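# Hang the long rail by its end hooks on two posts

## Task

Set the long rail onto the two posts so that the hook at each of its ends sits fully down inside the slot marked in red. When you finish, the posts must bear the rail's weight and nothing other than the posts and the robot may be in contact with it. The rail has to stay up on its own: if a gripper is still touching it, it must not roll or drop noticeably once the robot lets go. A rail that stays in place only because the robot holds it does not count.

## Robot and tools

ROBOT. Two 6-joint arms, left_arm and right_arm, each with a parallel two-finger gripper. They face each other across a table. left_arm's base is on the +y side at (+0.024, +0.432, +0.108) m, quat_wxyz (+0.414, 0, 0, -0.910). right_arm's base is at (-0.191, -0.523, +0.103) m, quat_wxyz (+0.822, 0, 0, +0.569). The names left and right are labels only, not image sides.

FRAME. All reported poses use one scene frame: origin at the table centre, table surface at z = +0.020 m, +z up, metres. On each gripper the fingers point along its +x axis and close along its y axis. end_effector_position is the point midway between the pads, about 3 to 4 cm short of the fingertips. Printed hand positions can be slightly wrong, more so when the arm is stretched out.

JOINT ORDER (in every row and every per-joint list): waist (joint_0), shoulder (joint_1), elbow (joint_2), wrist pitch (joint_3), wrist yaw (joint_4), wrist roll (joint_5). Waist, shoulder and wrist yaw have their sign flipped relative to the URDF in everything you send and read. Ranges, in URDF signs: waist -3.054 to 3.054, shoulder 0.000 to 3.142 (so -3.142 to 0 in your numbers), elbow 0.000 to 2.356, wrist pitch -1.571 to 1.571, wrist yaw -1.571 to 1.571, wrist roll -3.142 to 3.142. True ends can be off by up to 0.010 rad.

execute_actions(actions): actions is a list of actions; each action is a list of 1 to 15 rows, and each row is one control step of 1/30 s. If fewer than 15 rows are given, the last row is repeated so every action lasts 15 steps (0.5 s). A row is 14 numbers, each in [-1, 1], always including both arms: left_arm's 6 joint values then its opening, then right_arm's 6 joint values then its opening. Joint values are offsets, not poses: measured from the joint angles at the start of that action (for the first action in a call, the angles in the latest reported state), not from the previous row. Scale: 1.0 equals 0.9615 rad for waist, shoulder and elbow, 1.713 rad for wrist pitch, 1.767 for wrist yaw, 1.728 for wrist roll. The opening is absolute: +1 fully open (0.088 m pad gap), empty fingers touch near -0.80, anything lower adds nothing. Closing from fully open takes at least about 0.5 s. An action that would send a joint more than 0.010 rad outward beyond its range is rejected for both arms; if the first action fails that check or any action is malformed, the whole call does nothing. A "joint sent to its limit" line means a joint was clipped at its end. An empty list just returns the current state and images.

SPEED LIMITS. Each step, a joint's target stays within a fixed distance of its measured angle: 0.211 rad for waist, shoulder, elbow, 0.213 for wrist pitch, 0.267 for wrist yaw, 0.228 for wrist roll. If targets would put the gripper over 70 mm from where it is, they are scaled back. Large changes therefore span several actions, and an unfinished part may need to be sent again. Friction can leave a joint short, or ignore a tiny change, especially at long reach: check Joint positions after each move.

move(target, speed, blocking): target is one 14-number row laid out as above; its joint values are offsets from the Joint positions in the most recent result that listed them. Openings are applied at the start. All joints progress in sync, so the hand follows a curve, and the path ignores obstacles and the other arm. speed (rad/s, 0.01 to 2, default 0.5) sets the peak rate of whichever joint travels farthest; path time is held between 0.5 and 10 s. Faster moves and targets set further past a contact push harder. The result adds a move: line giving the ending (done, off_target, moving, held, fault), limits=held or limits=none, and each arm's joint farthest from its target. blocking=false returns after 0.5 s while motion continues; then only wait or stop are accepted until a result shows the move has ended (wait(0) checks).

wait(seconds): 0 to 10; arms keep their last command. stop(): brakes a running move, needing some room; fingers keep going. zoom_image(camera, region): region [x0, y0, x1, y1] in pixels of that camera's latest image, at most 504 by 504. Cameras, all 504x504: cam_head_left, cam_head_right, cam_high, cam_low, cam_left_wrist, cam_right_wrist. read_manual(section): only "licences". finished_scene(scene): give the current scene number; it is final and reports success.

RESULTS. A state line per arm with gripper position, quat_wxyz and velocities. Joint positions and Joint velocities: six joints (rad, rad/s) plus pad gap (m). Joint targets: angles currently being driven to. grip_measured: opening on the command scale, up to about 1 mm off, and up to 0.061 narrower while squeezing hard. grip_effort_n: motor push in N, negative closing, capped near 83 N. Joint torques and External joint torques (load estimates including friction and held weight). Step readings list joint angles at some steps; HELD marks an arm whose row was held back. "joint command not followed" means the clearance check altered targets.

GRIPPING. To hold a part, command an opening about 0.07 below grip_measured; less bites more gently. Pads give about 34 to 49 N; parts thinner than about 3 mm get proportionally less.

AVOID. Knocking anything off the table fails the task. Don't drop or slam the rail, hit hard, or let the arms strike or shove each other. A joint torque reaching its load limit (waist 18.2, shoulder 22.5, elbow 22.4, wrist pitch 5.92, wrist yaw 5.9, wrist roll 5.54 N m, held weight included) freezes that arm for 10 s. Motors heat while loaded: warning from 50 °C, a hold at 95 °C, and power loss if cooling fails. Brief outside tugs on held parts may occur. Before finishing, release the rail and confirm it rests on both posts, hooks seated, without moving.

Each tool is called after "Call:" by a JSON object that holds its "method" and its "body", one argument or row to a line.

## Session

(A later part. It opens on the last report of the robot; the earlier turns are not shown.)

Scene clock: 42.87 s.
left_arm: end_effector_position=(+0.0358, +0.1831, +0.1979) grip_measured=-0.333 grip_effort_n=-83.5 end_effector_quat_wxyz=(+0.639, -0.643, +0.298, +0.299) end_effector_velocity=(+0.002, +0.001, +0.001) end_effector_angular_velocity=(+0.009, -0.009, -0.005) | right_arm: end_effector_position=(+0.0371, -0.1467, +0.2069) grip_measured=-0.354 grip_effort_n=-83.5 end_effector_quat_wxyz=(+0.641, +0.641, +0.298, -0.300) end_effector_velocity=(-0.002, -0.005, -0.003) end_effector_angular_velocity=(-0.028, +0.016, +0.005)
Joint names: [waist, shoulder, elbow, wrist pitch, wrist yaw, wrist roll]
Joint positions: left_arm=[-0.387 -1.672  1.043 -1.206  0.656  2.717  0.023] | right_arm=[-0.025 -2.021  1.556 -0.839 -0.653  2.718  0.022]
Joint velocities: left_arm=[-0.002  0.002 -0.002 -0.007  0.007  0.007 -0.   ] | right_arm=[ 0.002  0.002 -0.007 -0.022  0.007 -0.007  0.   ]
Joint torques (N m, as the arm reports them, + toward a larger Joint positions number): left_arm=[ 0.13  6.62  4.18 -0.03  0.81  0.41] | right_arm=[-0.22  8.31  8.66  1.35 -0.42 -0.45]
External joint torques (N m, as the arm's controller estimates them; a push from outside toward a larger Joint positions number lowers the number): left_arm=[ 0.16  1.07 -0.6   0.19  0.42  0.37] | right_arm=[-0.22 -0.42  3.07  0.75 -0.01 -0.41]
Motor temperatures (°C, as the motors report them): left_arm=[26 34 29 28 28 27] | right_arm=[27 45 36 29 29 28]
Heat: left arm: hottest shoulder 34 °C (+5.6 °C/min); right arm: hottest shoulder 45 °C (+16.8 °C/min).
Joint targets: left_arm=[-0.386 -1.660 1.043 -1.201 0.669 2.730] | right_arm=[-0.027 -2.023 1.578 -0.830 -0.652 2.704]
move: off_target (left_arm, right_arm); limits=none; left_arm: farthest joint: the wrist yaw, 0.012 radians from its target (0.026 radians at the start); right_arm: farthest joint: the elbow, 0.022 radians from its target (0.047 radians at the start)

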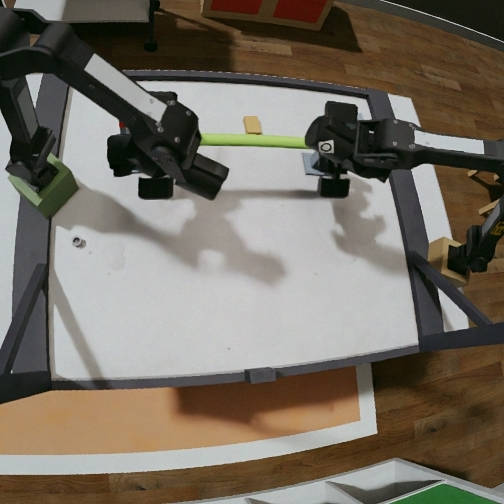

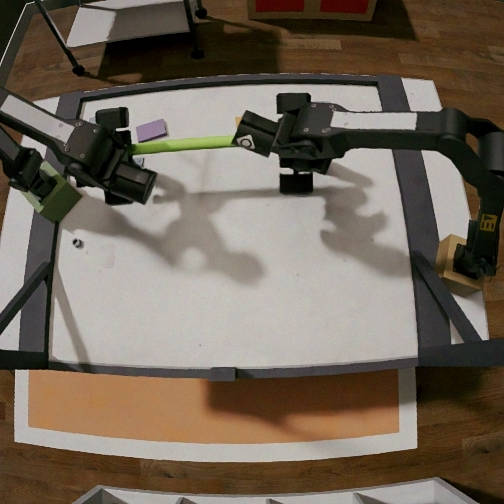

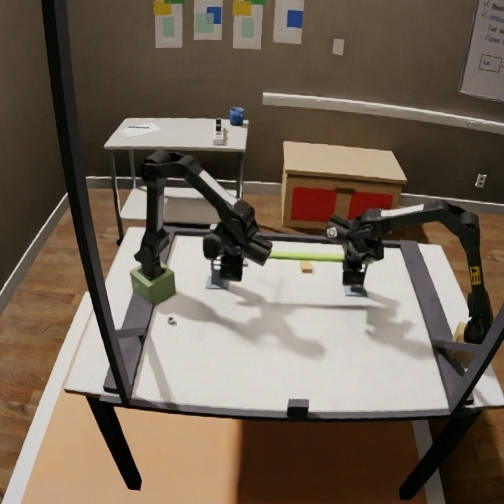

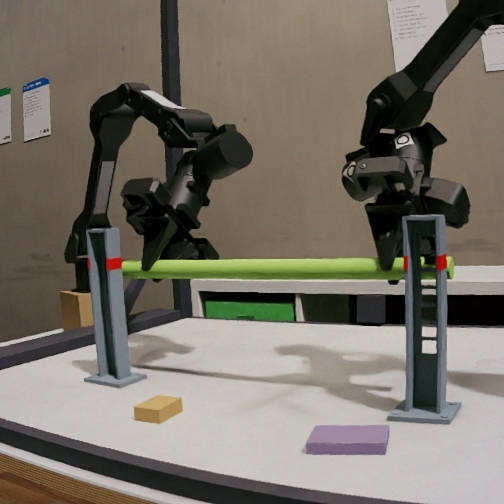

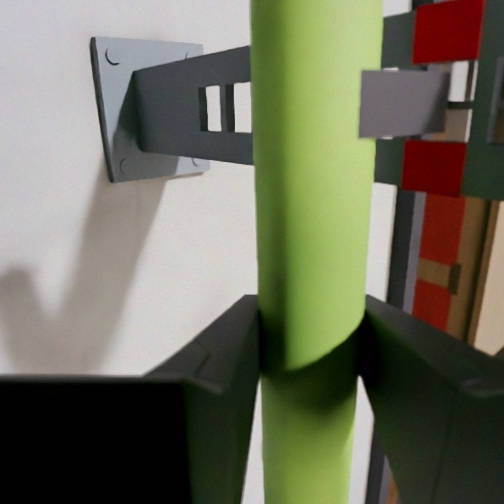

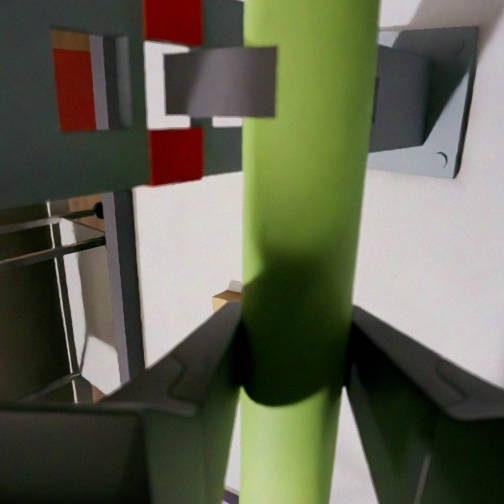

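Call:
{"method": "move", "body": {
  "target": [-0.064,0.043,-0.031,0.030,0.015,0.051,-0.46,0.039,-0.018,0.048,0.018,0.007,-0.036,-0.46],
  "speed": 0.09
}}

Call:
{"method": "zoom_image", "body": {
  "camera": "cam_low",
  "region": [385,215,490,310]
}}

Call:
{"method": "zoom_image", "body": {
  "camera": "cam_low",
  "region": [75,220,185,305]
}}

Scene clock: 45.97 s.
left_arm: end_effector_position=(+0.0518, +0.1832, +0.1975) grip_measured=-0.333 grip_effort_n=-83.5 end_effector_quat_wxyz=(+0.640, -0.642, +0.299, +0.299) end_effector_velocity=(+0.001, +0.001, +0.001) end_effector_angular_velocity=(+0.000, -0.009, +0.002) | right_arm: end_effector_position=(+0.0507, -0.1464, +0.2069) grip_measured=-0.354 grip_effort_n=-83.5 end_effector_quat_wxyz=(+0.640, +0.639, +0.301, -0.301) end_effector_velocity=(-0.003, -0.003, -0.003) end_effector_angular_velocity=(-0.008, +0.028, -0.002)
Joint names: [waist, shoulder, elbow, wrist pitch, wrist yaw, wrist roll]
Joint positions: left_arm=[-0.447 -1.643  1.013 -1.16   0.668  2.794  0.023] | right_arm=[ 0.009 -2.034  1.576 -0.823 -0.636  2.676  0.022]
Joint velocities: left_arm=[ 0.002  0.002 -0.002 -0.007  0.007 -0.007 -0.   ] | right_arm=[ 0.002  0.002 -0.002 -0.022  0.022  0.007  0.   ]
Joint torques (N m, as the arm reports them, + toward a larger Joint positions number): left_arm=[-0.19  6.45  4.31  0.12  0.9   0.36] | right_arm=[ 0.31  8.21  9.28  1.73 -0.6  -0.63]
External joint torques (N m, as the arm's controller estimates them; a push from outside toward a larger Joint positions number lowers the number): left_arm=[-0.17  1.05 -0.54  0.26  0.51  0.32] | right_arm=[ 0.32 -0.74  3.59  1.08 -0.19 -0.59]
Motor temperatures (°C, as the motors report them): left_arm=[26 34 29 28 28 27] | right_arm=[27 45 37 30 29 28]
Heat: left arm: hottest shoulder 34 °C (+5.2 °C/min); right arm: hottest shoulder 45 °C (+15.7 °C/min).
Joint targets: left_arm=[-0.449 -1.631 1.013 -1.155 0.683 2.805] | right_arm=[0.013 -2.038 1.602 -0.808 -0.640 2.656]
move: off_target (left_arm, right_arm); limits=none; left_arm: farthest joint: the wrist yaw, 0.015 radians from its target (0.026 radians at the start); right_arm: farthest joint: the elbow, 0.026 radians from its target (0.046 radians at the start)

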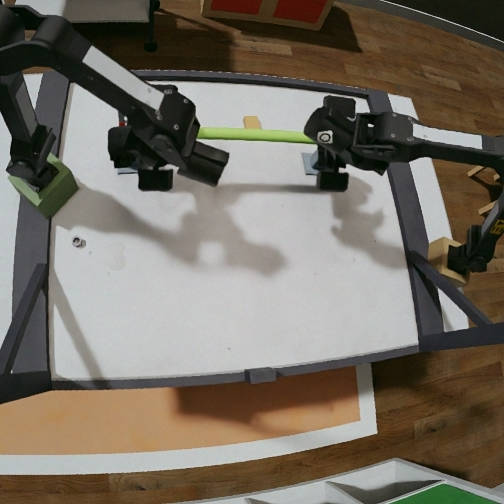

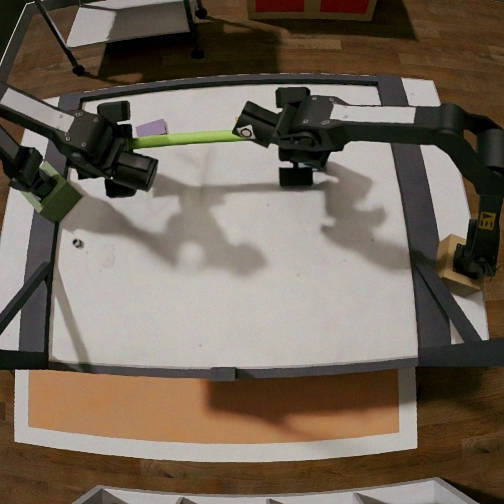

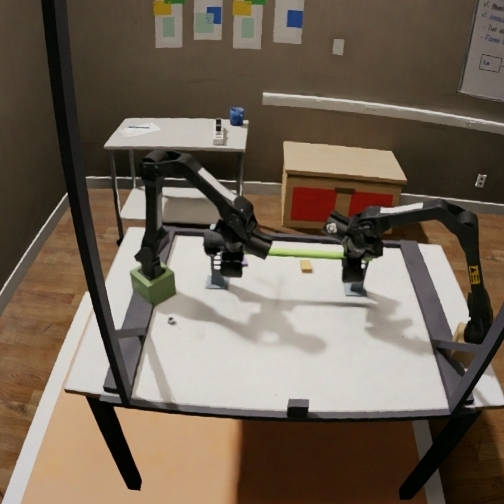

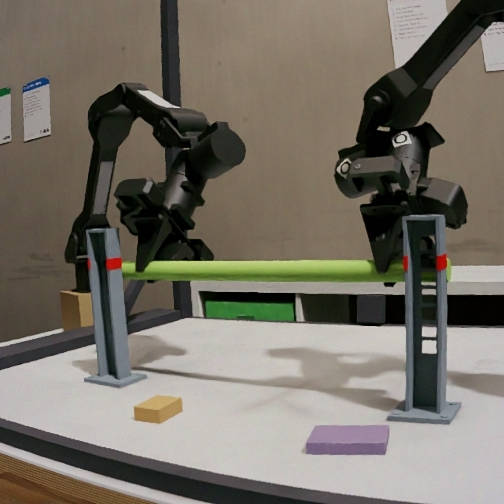

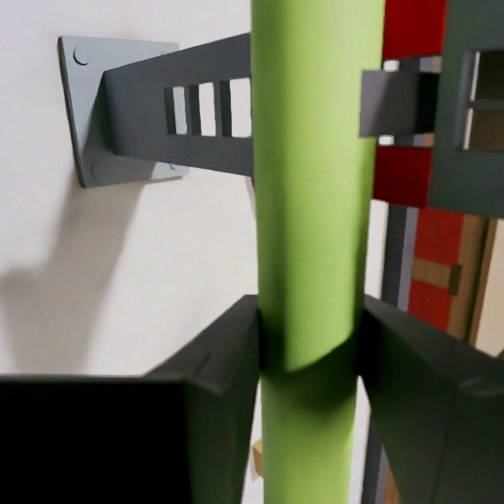

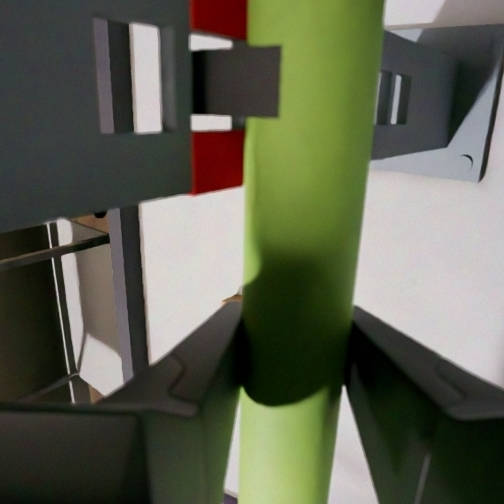

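Region (385, 215, 490, 310) of cam_low's 504x504 image, scaled by 4.800, with more detail than that image has; it fills the top 456 rows of this view, and the rest is white.

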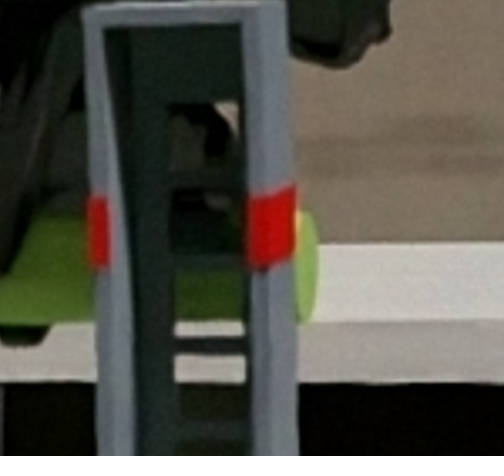

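Region (75, 220, 185, 305) of cam_low's 504x504 image, scaled by 4.582, with more detail than that image has; it fills the top 389 rows of this view, and the rest is white.

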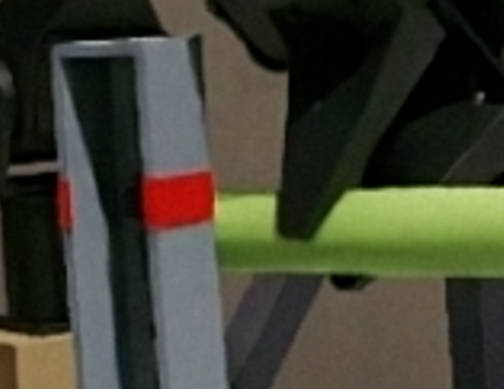

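Call:
{"method": "move", "body": {
  "target": [-0.010,-0.012,-0.027,0.025,0.009,0.012,-0.46,0.002,-0.010,-0.024,0.022,-0.003,-0.008,-0.46],
  "speed": 0.05
}}

Call:
{"method": "zoom_image", "body": {
  "camera": "cam_low",
  "region": [385,215,490,310]
}}

Call:
{"method": "zoom_image", "body": {
  "camera": "cam_low",
  "region": [75,220,185,305]
}}

Scene clock: 48.50 s.
left_arm: end_effector_position=(+0.0521, +0.1831, +0.1911) grip_measured=-0.333 grip_effort_n=-83.5 end_effector_quat_wxyz=(+0.639, -0.641, +0.302, +0.299) end_effector_velocity=(-0.001, +0.001, +0.002) end_effector_angular_velocity=(+0.004, +0.008, -0.007) | right_arm: end_effector_position=(+0.0505, -0.1469, +0.2003) grip_measured=-0.354 grip_effort_n=-83.5 end_effector_quat_wxyz=(+0.640, +0.639, +0.302, -0.301) end_effector_velocity=(-0.001, -0.003, -0.003) end_effector_angular_velocity=(+0.001, +0.024, -0.007)
Joint names: [waist, shoulder, elbow, wrist pitch, wrist yaw, wrist roll]
Joint positions: left_arm=[-0.45  -1.647  0.994 -1.127  0.665  2.803  0.023] | right_arm=[ 0.009 -2.037  1.554 -0.798 -0.635  2.675  0.022]
Joint velocities: left_arm=[ 0.002  0.007  0.002 -0.007 -0.007  0.007  0.   ] | right_arm=[ 0.007  0.002 -0.007 -0.007  0.022  0.007 -0.   ]
Joint torques (N m, as the arm reports them, + toward a larger Joint positions number): left_arm=[-0.66  4.44  3.55  0.37  1.03  0.36] | right_arm=[ 0.09  8.    5.63  1.55 -0.7  -0.44]
External joint torques (N m, as the arm's controller estimates them; a push from outside toward a larger Joint positions number lowers the number): left_arm=[-0.67 -0.98 -1.29  0.49  0.63  0.32] | right_arm=[ 0.04 -0.85  0.03  0.91 -0.29 -0.41]
Motor temperatures (°C, as the motors report them): left_arm=[26 34 29 28 28 27] | right_arm=[27 45 37 30 29 28]
Heat: left arm: hottest shoulder 34 °C (+4.9 °C/min); right arm: hottest shoulder 45 °C (+14.8 °C/min).
Joint targets: left_arm=[-0.457 -1.654 0.987 -1.117 0.684 2.815] | right_arm=[0.011 -2.043 1.553 -0.786 -0.642 2.661]
move: off_target (left_arm, right_arm); limits=none; left_arm: farthest joint: the wrist yaw, 0.019 radians from its target (0.016 radians at the start); right_arm: farthest joint: the wrist roll, 0.013 radians from its target (0.013 radians at the start)

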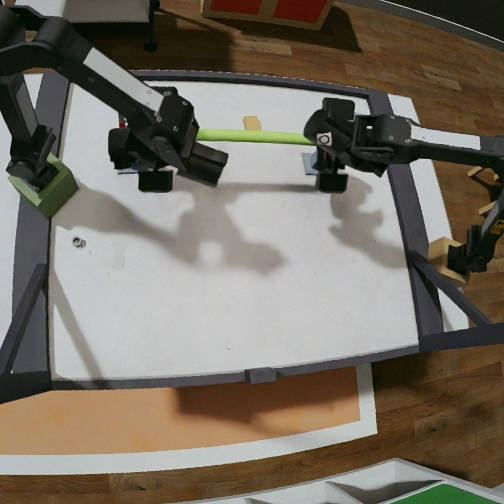

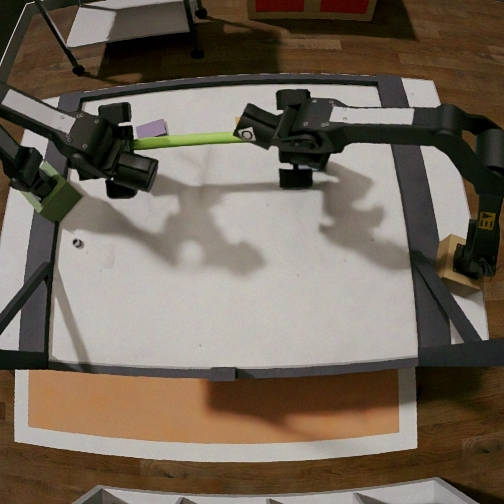

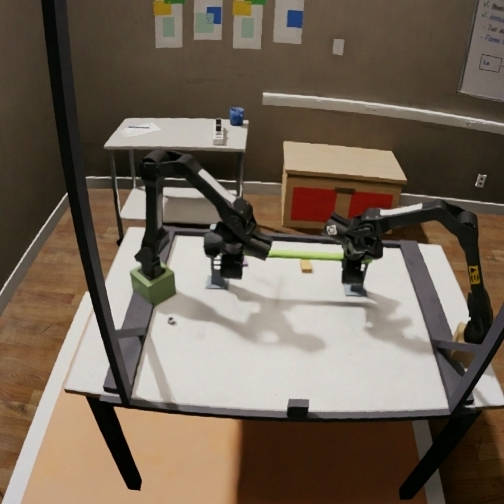

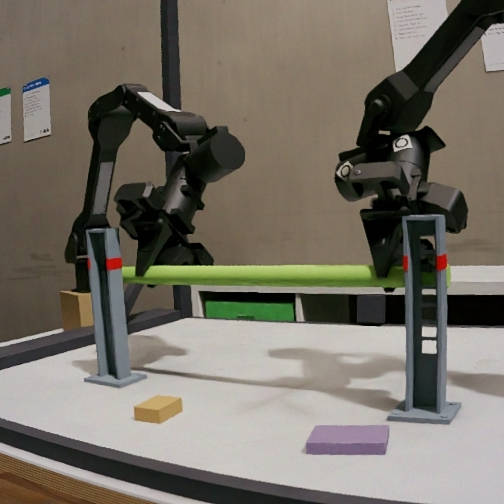

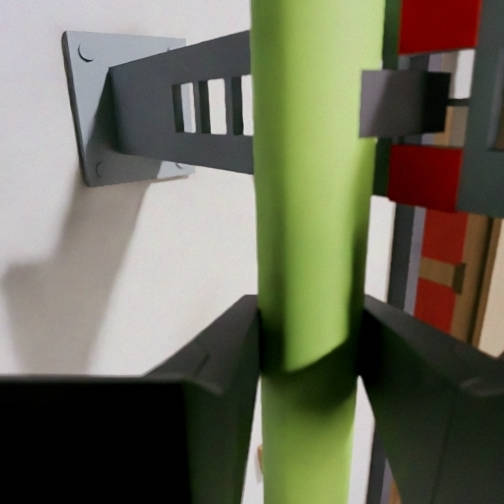

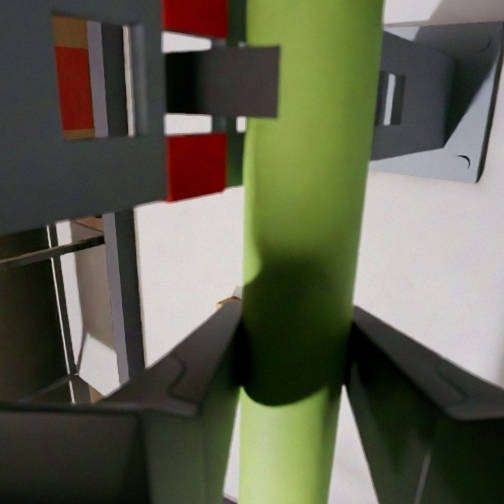

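Region (385, 215, 490, 310) of cam_low's 504x504 image, scaled by 4.800, with more detail than that image has; it fills the top 456 rows of this view, and the rest is white.

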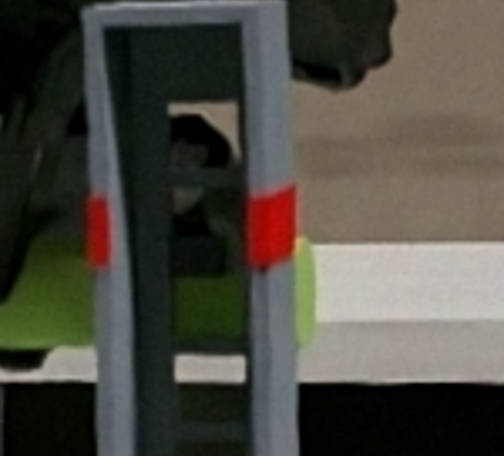

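Region (75, 220, 185, 305) of cam_low's 504x504 image, scaled by 4.582, with more detail than that image has; it fills the top 389 rows of this view, and the rest is white.

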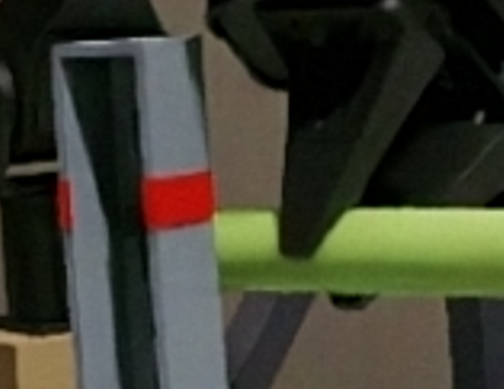

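Seated. Release gradually.

Call:
{"method": "execute_actions", "body": {
  "actions": [
    [[0,0,0,0,0,0,-0.38,0,0,0,0,0,0,-0.40],[0,0,0,0,0,0,-0.35,0,0,0,0,0,0,-0.37],[0,0,0,0,0,0,-0.33,0,0,0,0,0,0,-0.35],[0,0,0,0,0,0,-0.31,0,0,0,0,0,0,-0.33],[0,0,0,0,0,0,-0.30,0,0,0,0,0,0,-0.32],[0,0,0,0,0,0,-0.29,0,0,0,0,0,0,-0.31],[0,0,0,0,0,0,-0.28,0,0,0,0,0,0,-0.30],[0,0,0,0,0,0,-0.27,0,0,0,0,0,0,-0.29],[0,0,0,0,0,0,-0.26,0,0,0,0,0,0,-0.28],[0,0,0,0,0,0,-0.25,0,0,0,0,0,0,-0.27],[0,0,0,0,0,0,-0.24,0,0,0,0,0,0,-0.26],[0,0,0,0,0,0,-0.22,0,0,0,0,0,0,-0.24],[0,0,0,0,0,0,-0.20,0,0,0,0,0,0,-0.22],[0,0,0,0,0,0,-0.18,0,0,0,0,0,0,-0.20],[0,0,0,0,0,0,-0.16,0,0,0,0,0,0,-0.18]],
    [[0,0,0,0,0,0,-0.14,0,0,0,0,0,0,-0.16],[0,0,0,0,0,0,-0.12,0,0,0,0,0,0,-0.14],[0,0,0,0,0,0,-0.1,0,0,0,0,0,0,-0.12],[0,0,0,0,0,0,-0.07,0,0,0,0,0,0,-0.09],[0,0,0,0,0,0,-0.04,0,0,0,0,0,0,-0.06],[0,0,0,0,0,0,0,0,0,0,0,0,0,-0.02],[0,0,0,0,0,0,0.05,0,0,0,0,0,0,0.03],[0,0,0,0,0,0,0.12,0,0,0,0,0,0,0.1],[0,0,0,0,0,0,0.2,0,0,0,0,0,0,0.2],[0,0,0,0,0,0,0.3,0,0,0,0,0,0,0.3]]
  ]
}}

Call:
{"method": "wait", "body": {
  "seconds": 1
}}

Call:
{"method": "zoom_image", "body": {
  "camera": "cam_low",
  "region": [60,200,490,330]
}}

Scene clock: 51.20 s.
left_arm: end_effector_position=(+0.0513, +0.1834, +0.1906) grip_measured=+0.268 grip_effort_n=17.0 end_effector_quat_wxyz=(+0.638, -0.640, +0.303, +0.302) end_effector_velocity=(+0.000, +0.000, +0.002) end_effector_angular_velocity=(-0.004, -0.008, +0.002) | right_arm: end_effector_position=(+0.0498, -0.1466, +0.1998) grip_measured=+0.265 grip_effort_n=14.7 end_effector_quat_wxyz=(+0.639, +0.639, +0.303, -0.302) end_effector_velocity=(-0.004, -0.006, -0.004) end_effector_angular_velocity=(-0.022, +0.033, -0.002)
Joint names: [waist, shoulder, elbow, wrist pitch, wrist yaw, wrist roll]
Joint positions: left_arm=[-0.45  -1.647  0.994 -1.128  0.659  2.801  0.052] | right_arm=[ 0.009 -2.037  1.554 -0.798 -0.632  2.676  0.052]
Joint velocities: left_arm=[ 0.002  0.002  0.002 -0.007  0.007 -0.007  0.016] | right_arm=[ 0.002  0.002 -0.002 -0.037  0.022  0.007  0.017]
Joint torques (N m, as the arm reports them, + toward a larger Joint positions number): left_arm=[ 0.    5.13  4.15 -0.25  0.42  0.01] | right_arm=[ 0.04  8.74  5.92  0.85 -0.5  -0.02]
External joint torques (N m, as the arm's controller estimates them; a push from outside toward a larger Joint positions number lowers the number): left_arm=[ 0.02 -0.26 -0.69 -0.12  0.02 -0.02] | right_arm=[ 0.05 -0.13  0.3   0.22 -0.1   0.01]
External joint torques at the end of the 1st action: left_arm=[ 0.04 -0.16 -0.74 -0.11  0.19  0.06] | right_arm=[ 0.02 -0.17  0.07  0.22 -0.13 -0.01]
Motor temperatures (°C, as the motors report them): left_arm=[26 34 29 28 28 27] | right_arm=[27 46 37 30 29 28]
Heat: left arm: hottest shoulder 34 °C (+4.7 °C/min); right arm: hottest shoulder 46 °C (+15.2 °C/min).
Joint targets: left_arm=[-0.450 -1.647 0.994 -1.128 0.659 2.801] | right_arm=[0.009 -2.037 1.554 -0.798 -0.633 2.676]
Step readings (joint positions; steps 1 to 15: 1st action; 16 to 30: 2nd action):
0: left_arm=[-0.450 -1.647 0.994 -1.127 0.665 2.804] | right_arm=[0.009 -2.037 1.554 -0.798 -0.635 2.675]
1: left_arm=[-0.450 -1.647 0.994 -1.127 0.665 2.804] | right_arm=[0.009 -2.037 1.554 -0.798 -0.635 2.675]
2: left_arm=[-0.450 -1.647 0.994 -1.127 0.665 2.803] | right_arm=[0.009 -2.037 1.554 -0.798 -0.635 2.675]
4: left_arm=[-0.450 -1.647 0.994 -1.128 0.665 2.802] | right_arm=[0.009 -2.037 1.554 -0.798 -0.635 2.675]
8: left_arm=[-0.450 -1.647 0.994 -1.128 0.665 2.801] | right_arm=[0.010 -2.037 1.554 -0.798 -0.635 2.676]
15: left_arm=[-0.450 -1.647 0.994 -1.128 0.659 2.801] | right_arm=[0.009 -2.037 1.554 -0.798 -0.633 2.676]
16: left_arm=[-0.450 -1.647 0.994 -1.128 0.659 2.801] | right_arm=[0.009 -2.037 1.554 -0.798 -0.633 2.676]
17: left_arm=[-0.450 -1.647 0.994 -1.128 0.658 2.801] | right_arm=[0.009 -2.037 1.554 -0.798 -0.632 2.676]
19: left_arm=[-0.450 -1.647 0.994 -1.128 0.659 2.801] | right_arm=[0.009 -2.037 1.554 -0.798 -0.632 2.676]
23: left_arm=[-0.450 -1.647 0.994 -1.128 0.659 2.801] | right_arm=[0.009 -2.037 1.554 -0.798 -0.632 2.676]
30: Joint positions above

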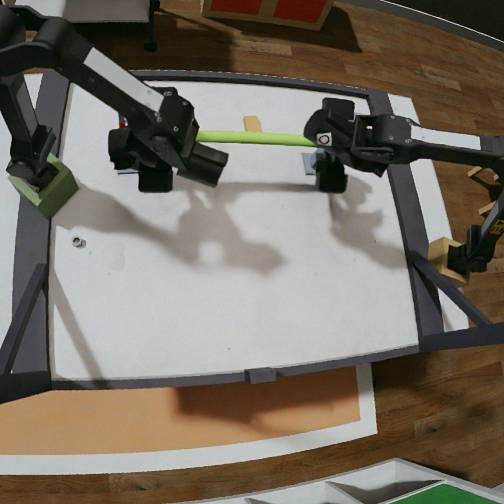

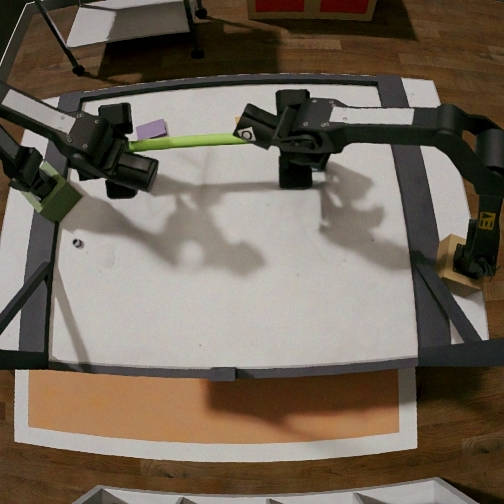

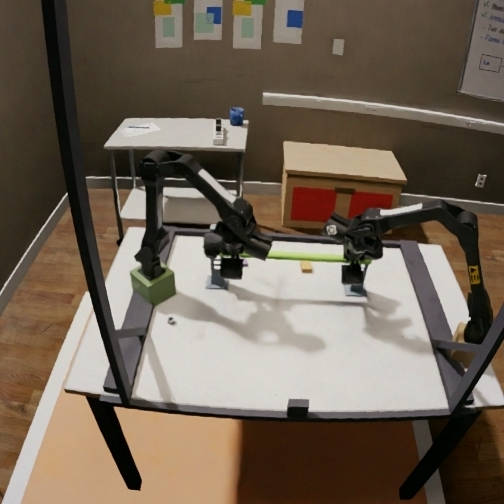

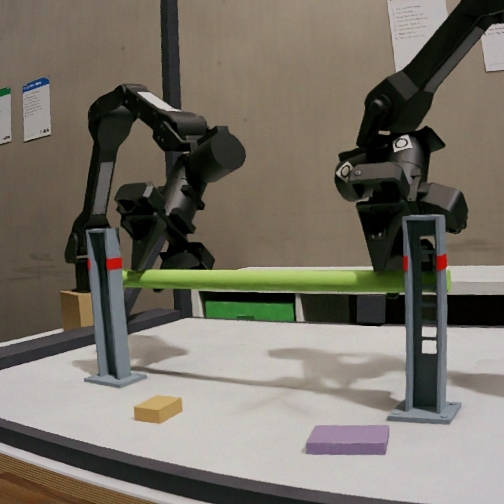

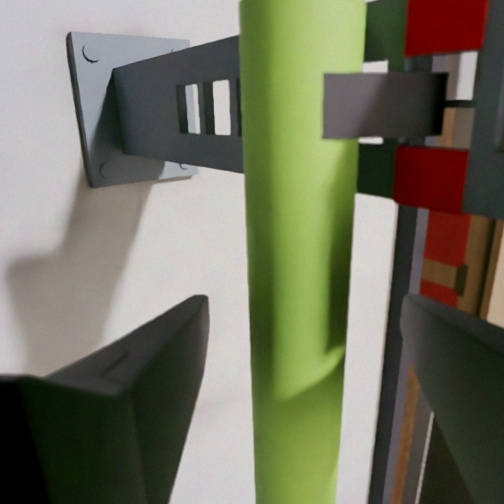

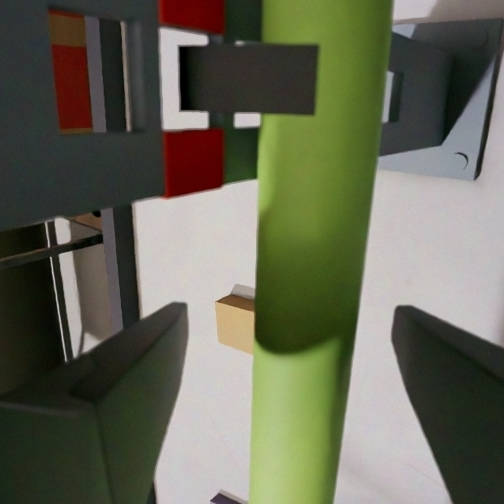

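Scene clock: 52.20 s.
left_arm: end_effector_position=(+0.0513, +0.1834, +0.1906) grip_measured=+0.298 grip_effort_n=17.4 end_effector_quat_wxyz=(+0.638, -0.640, +0.303, +0.302) end_effector_velocity=(-0.002, +0.002, -0.000) end_effector_angular_velocity=(+0.004, +0.005, -0.000) | right_arm: end_effector_position=(+0.0498, -0.1466, +0.1998) grip_measured=+0.297 grip_effort_n=15.1 end_effector_quat_wxyz=(+0.639, +0.639, +0.303, -0.302) end_effector_velocity=(+0.001, -0.003, +0.001) end_effector_angular_velocity=(-0.004, +0.007, +0.000)
Joint names: [waist, shoulder, elbow, wrist pitch, wrist yaw, wrist roll]
Joint positions: left_arm=[-0.45  -1.647  0.994 -1.128  0.659  2.801  0.054] | right_arm=[ 0.009 -2.037  1.554 -0.798 -0.632  2.676  0.054]
Joint velocities: left_arm=[ 0.007  0.002 -0.002 -0.007 -0.007 -0.007 -0.   ] | right_arm=[ 0.007  0.007 -0.002 -0.007  0.007 -0.007 -0.   ]
Joint torques (N m, as the arm reports them, + toward a larger Joint positions number): left_arm=[ 0.01  5.2   4.21 -0.23  0.41  0.01] | right_arm=[-0.04  8.84  5.84  0.85 -0.5  -0.01]
External joint torques (N m, as the arm's controller estimates them; a push from outside toward a larger Joint positions number lowers the number): left_arm=[-0.05 -0.18 -0.59 -0.11  0.02 -0.02] | right_arm=[-0.1  -0.12  0.15  0.19 -0.08  0.03]
Motor temperatures (°C, as the motors report them): left_arm=[26 34 29 28 28 27] | right_arm=[27 46 37 30 29 28]
Heat: left arm: hottest shoulder 34 °C (+4.6 °C/min); right arm: hottest shoulder 46 °C (+14.9 °C/min).
Joint targets: left_arm=[-0.450 -1.647 0.994 -1.128 0.659 2.801] | right_arm=[0.009 -2.037 1.554 -0.798 -0.633 2.676]
wait: 1.00 s; at rest by 0.27 s

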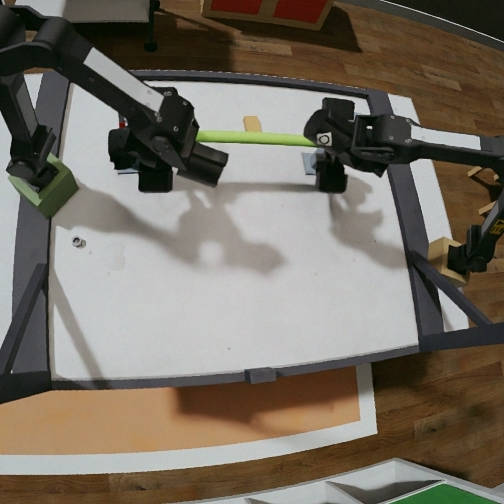

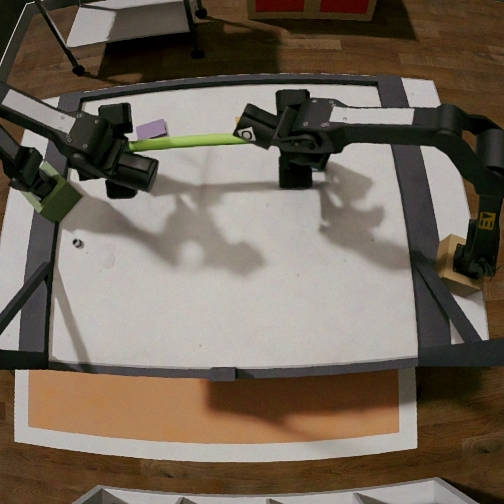

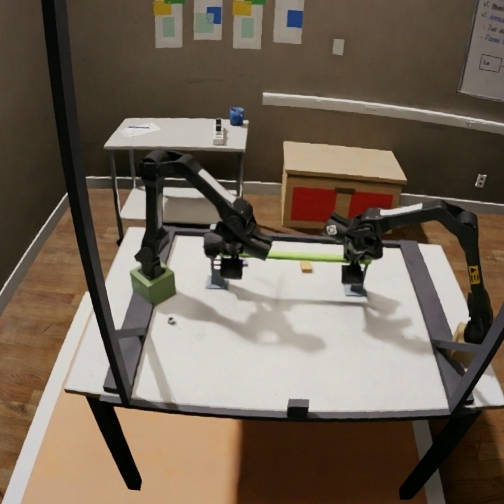

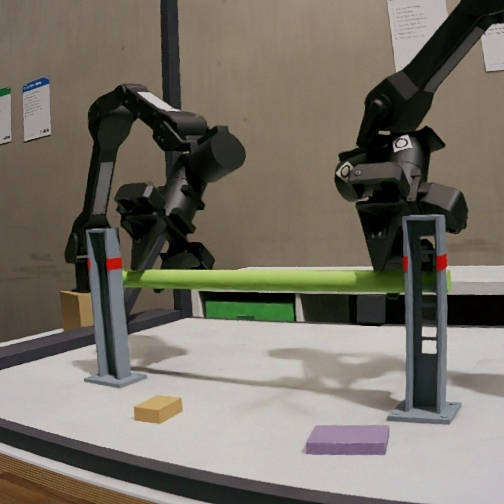

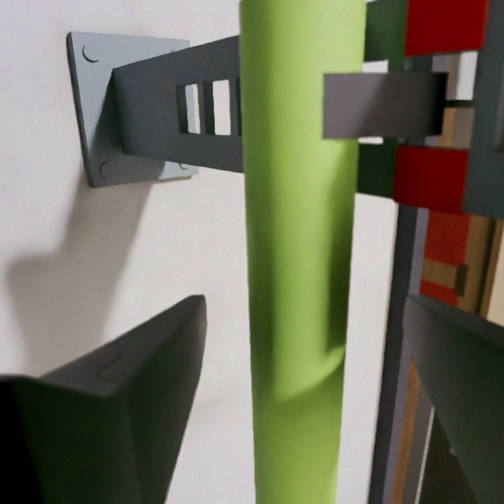

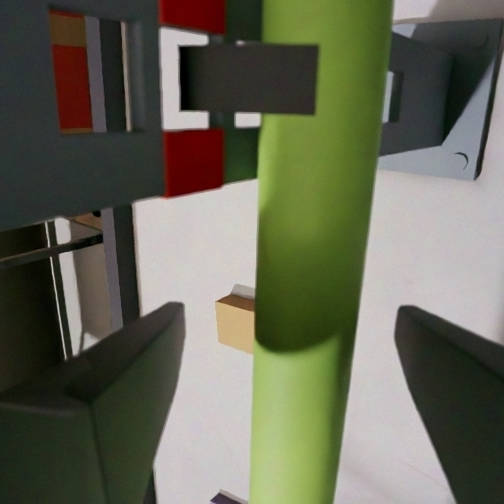

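Region (60, 200, 490, 330) of cam_low's 504x504 image, scaled by 1.172, with more detail than that image has; it fills the top 152 rows of this view, and the rest is white.

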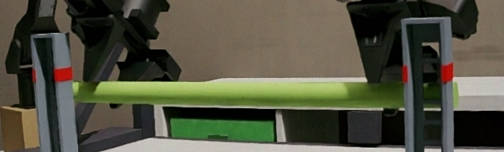

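Call:
{"method": "finished_scene", "body": {
  "scene": 2
}}

The scene is finished: the task was done.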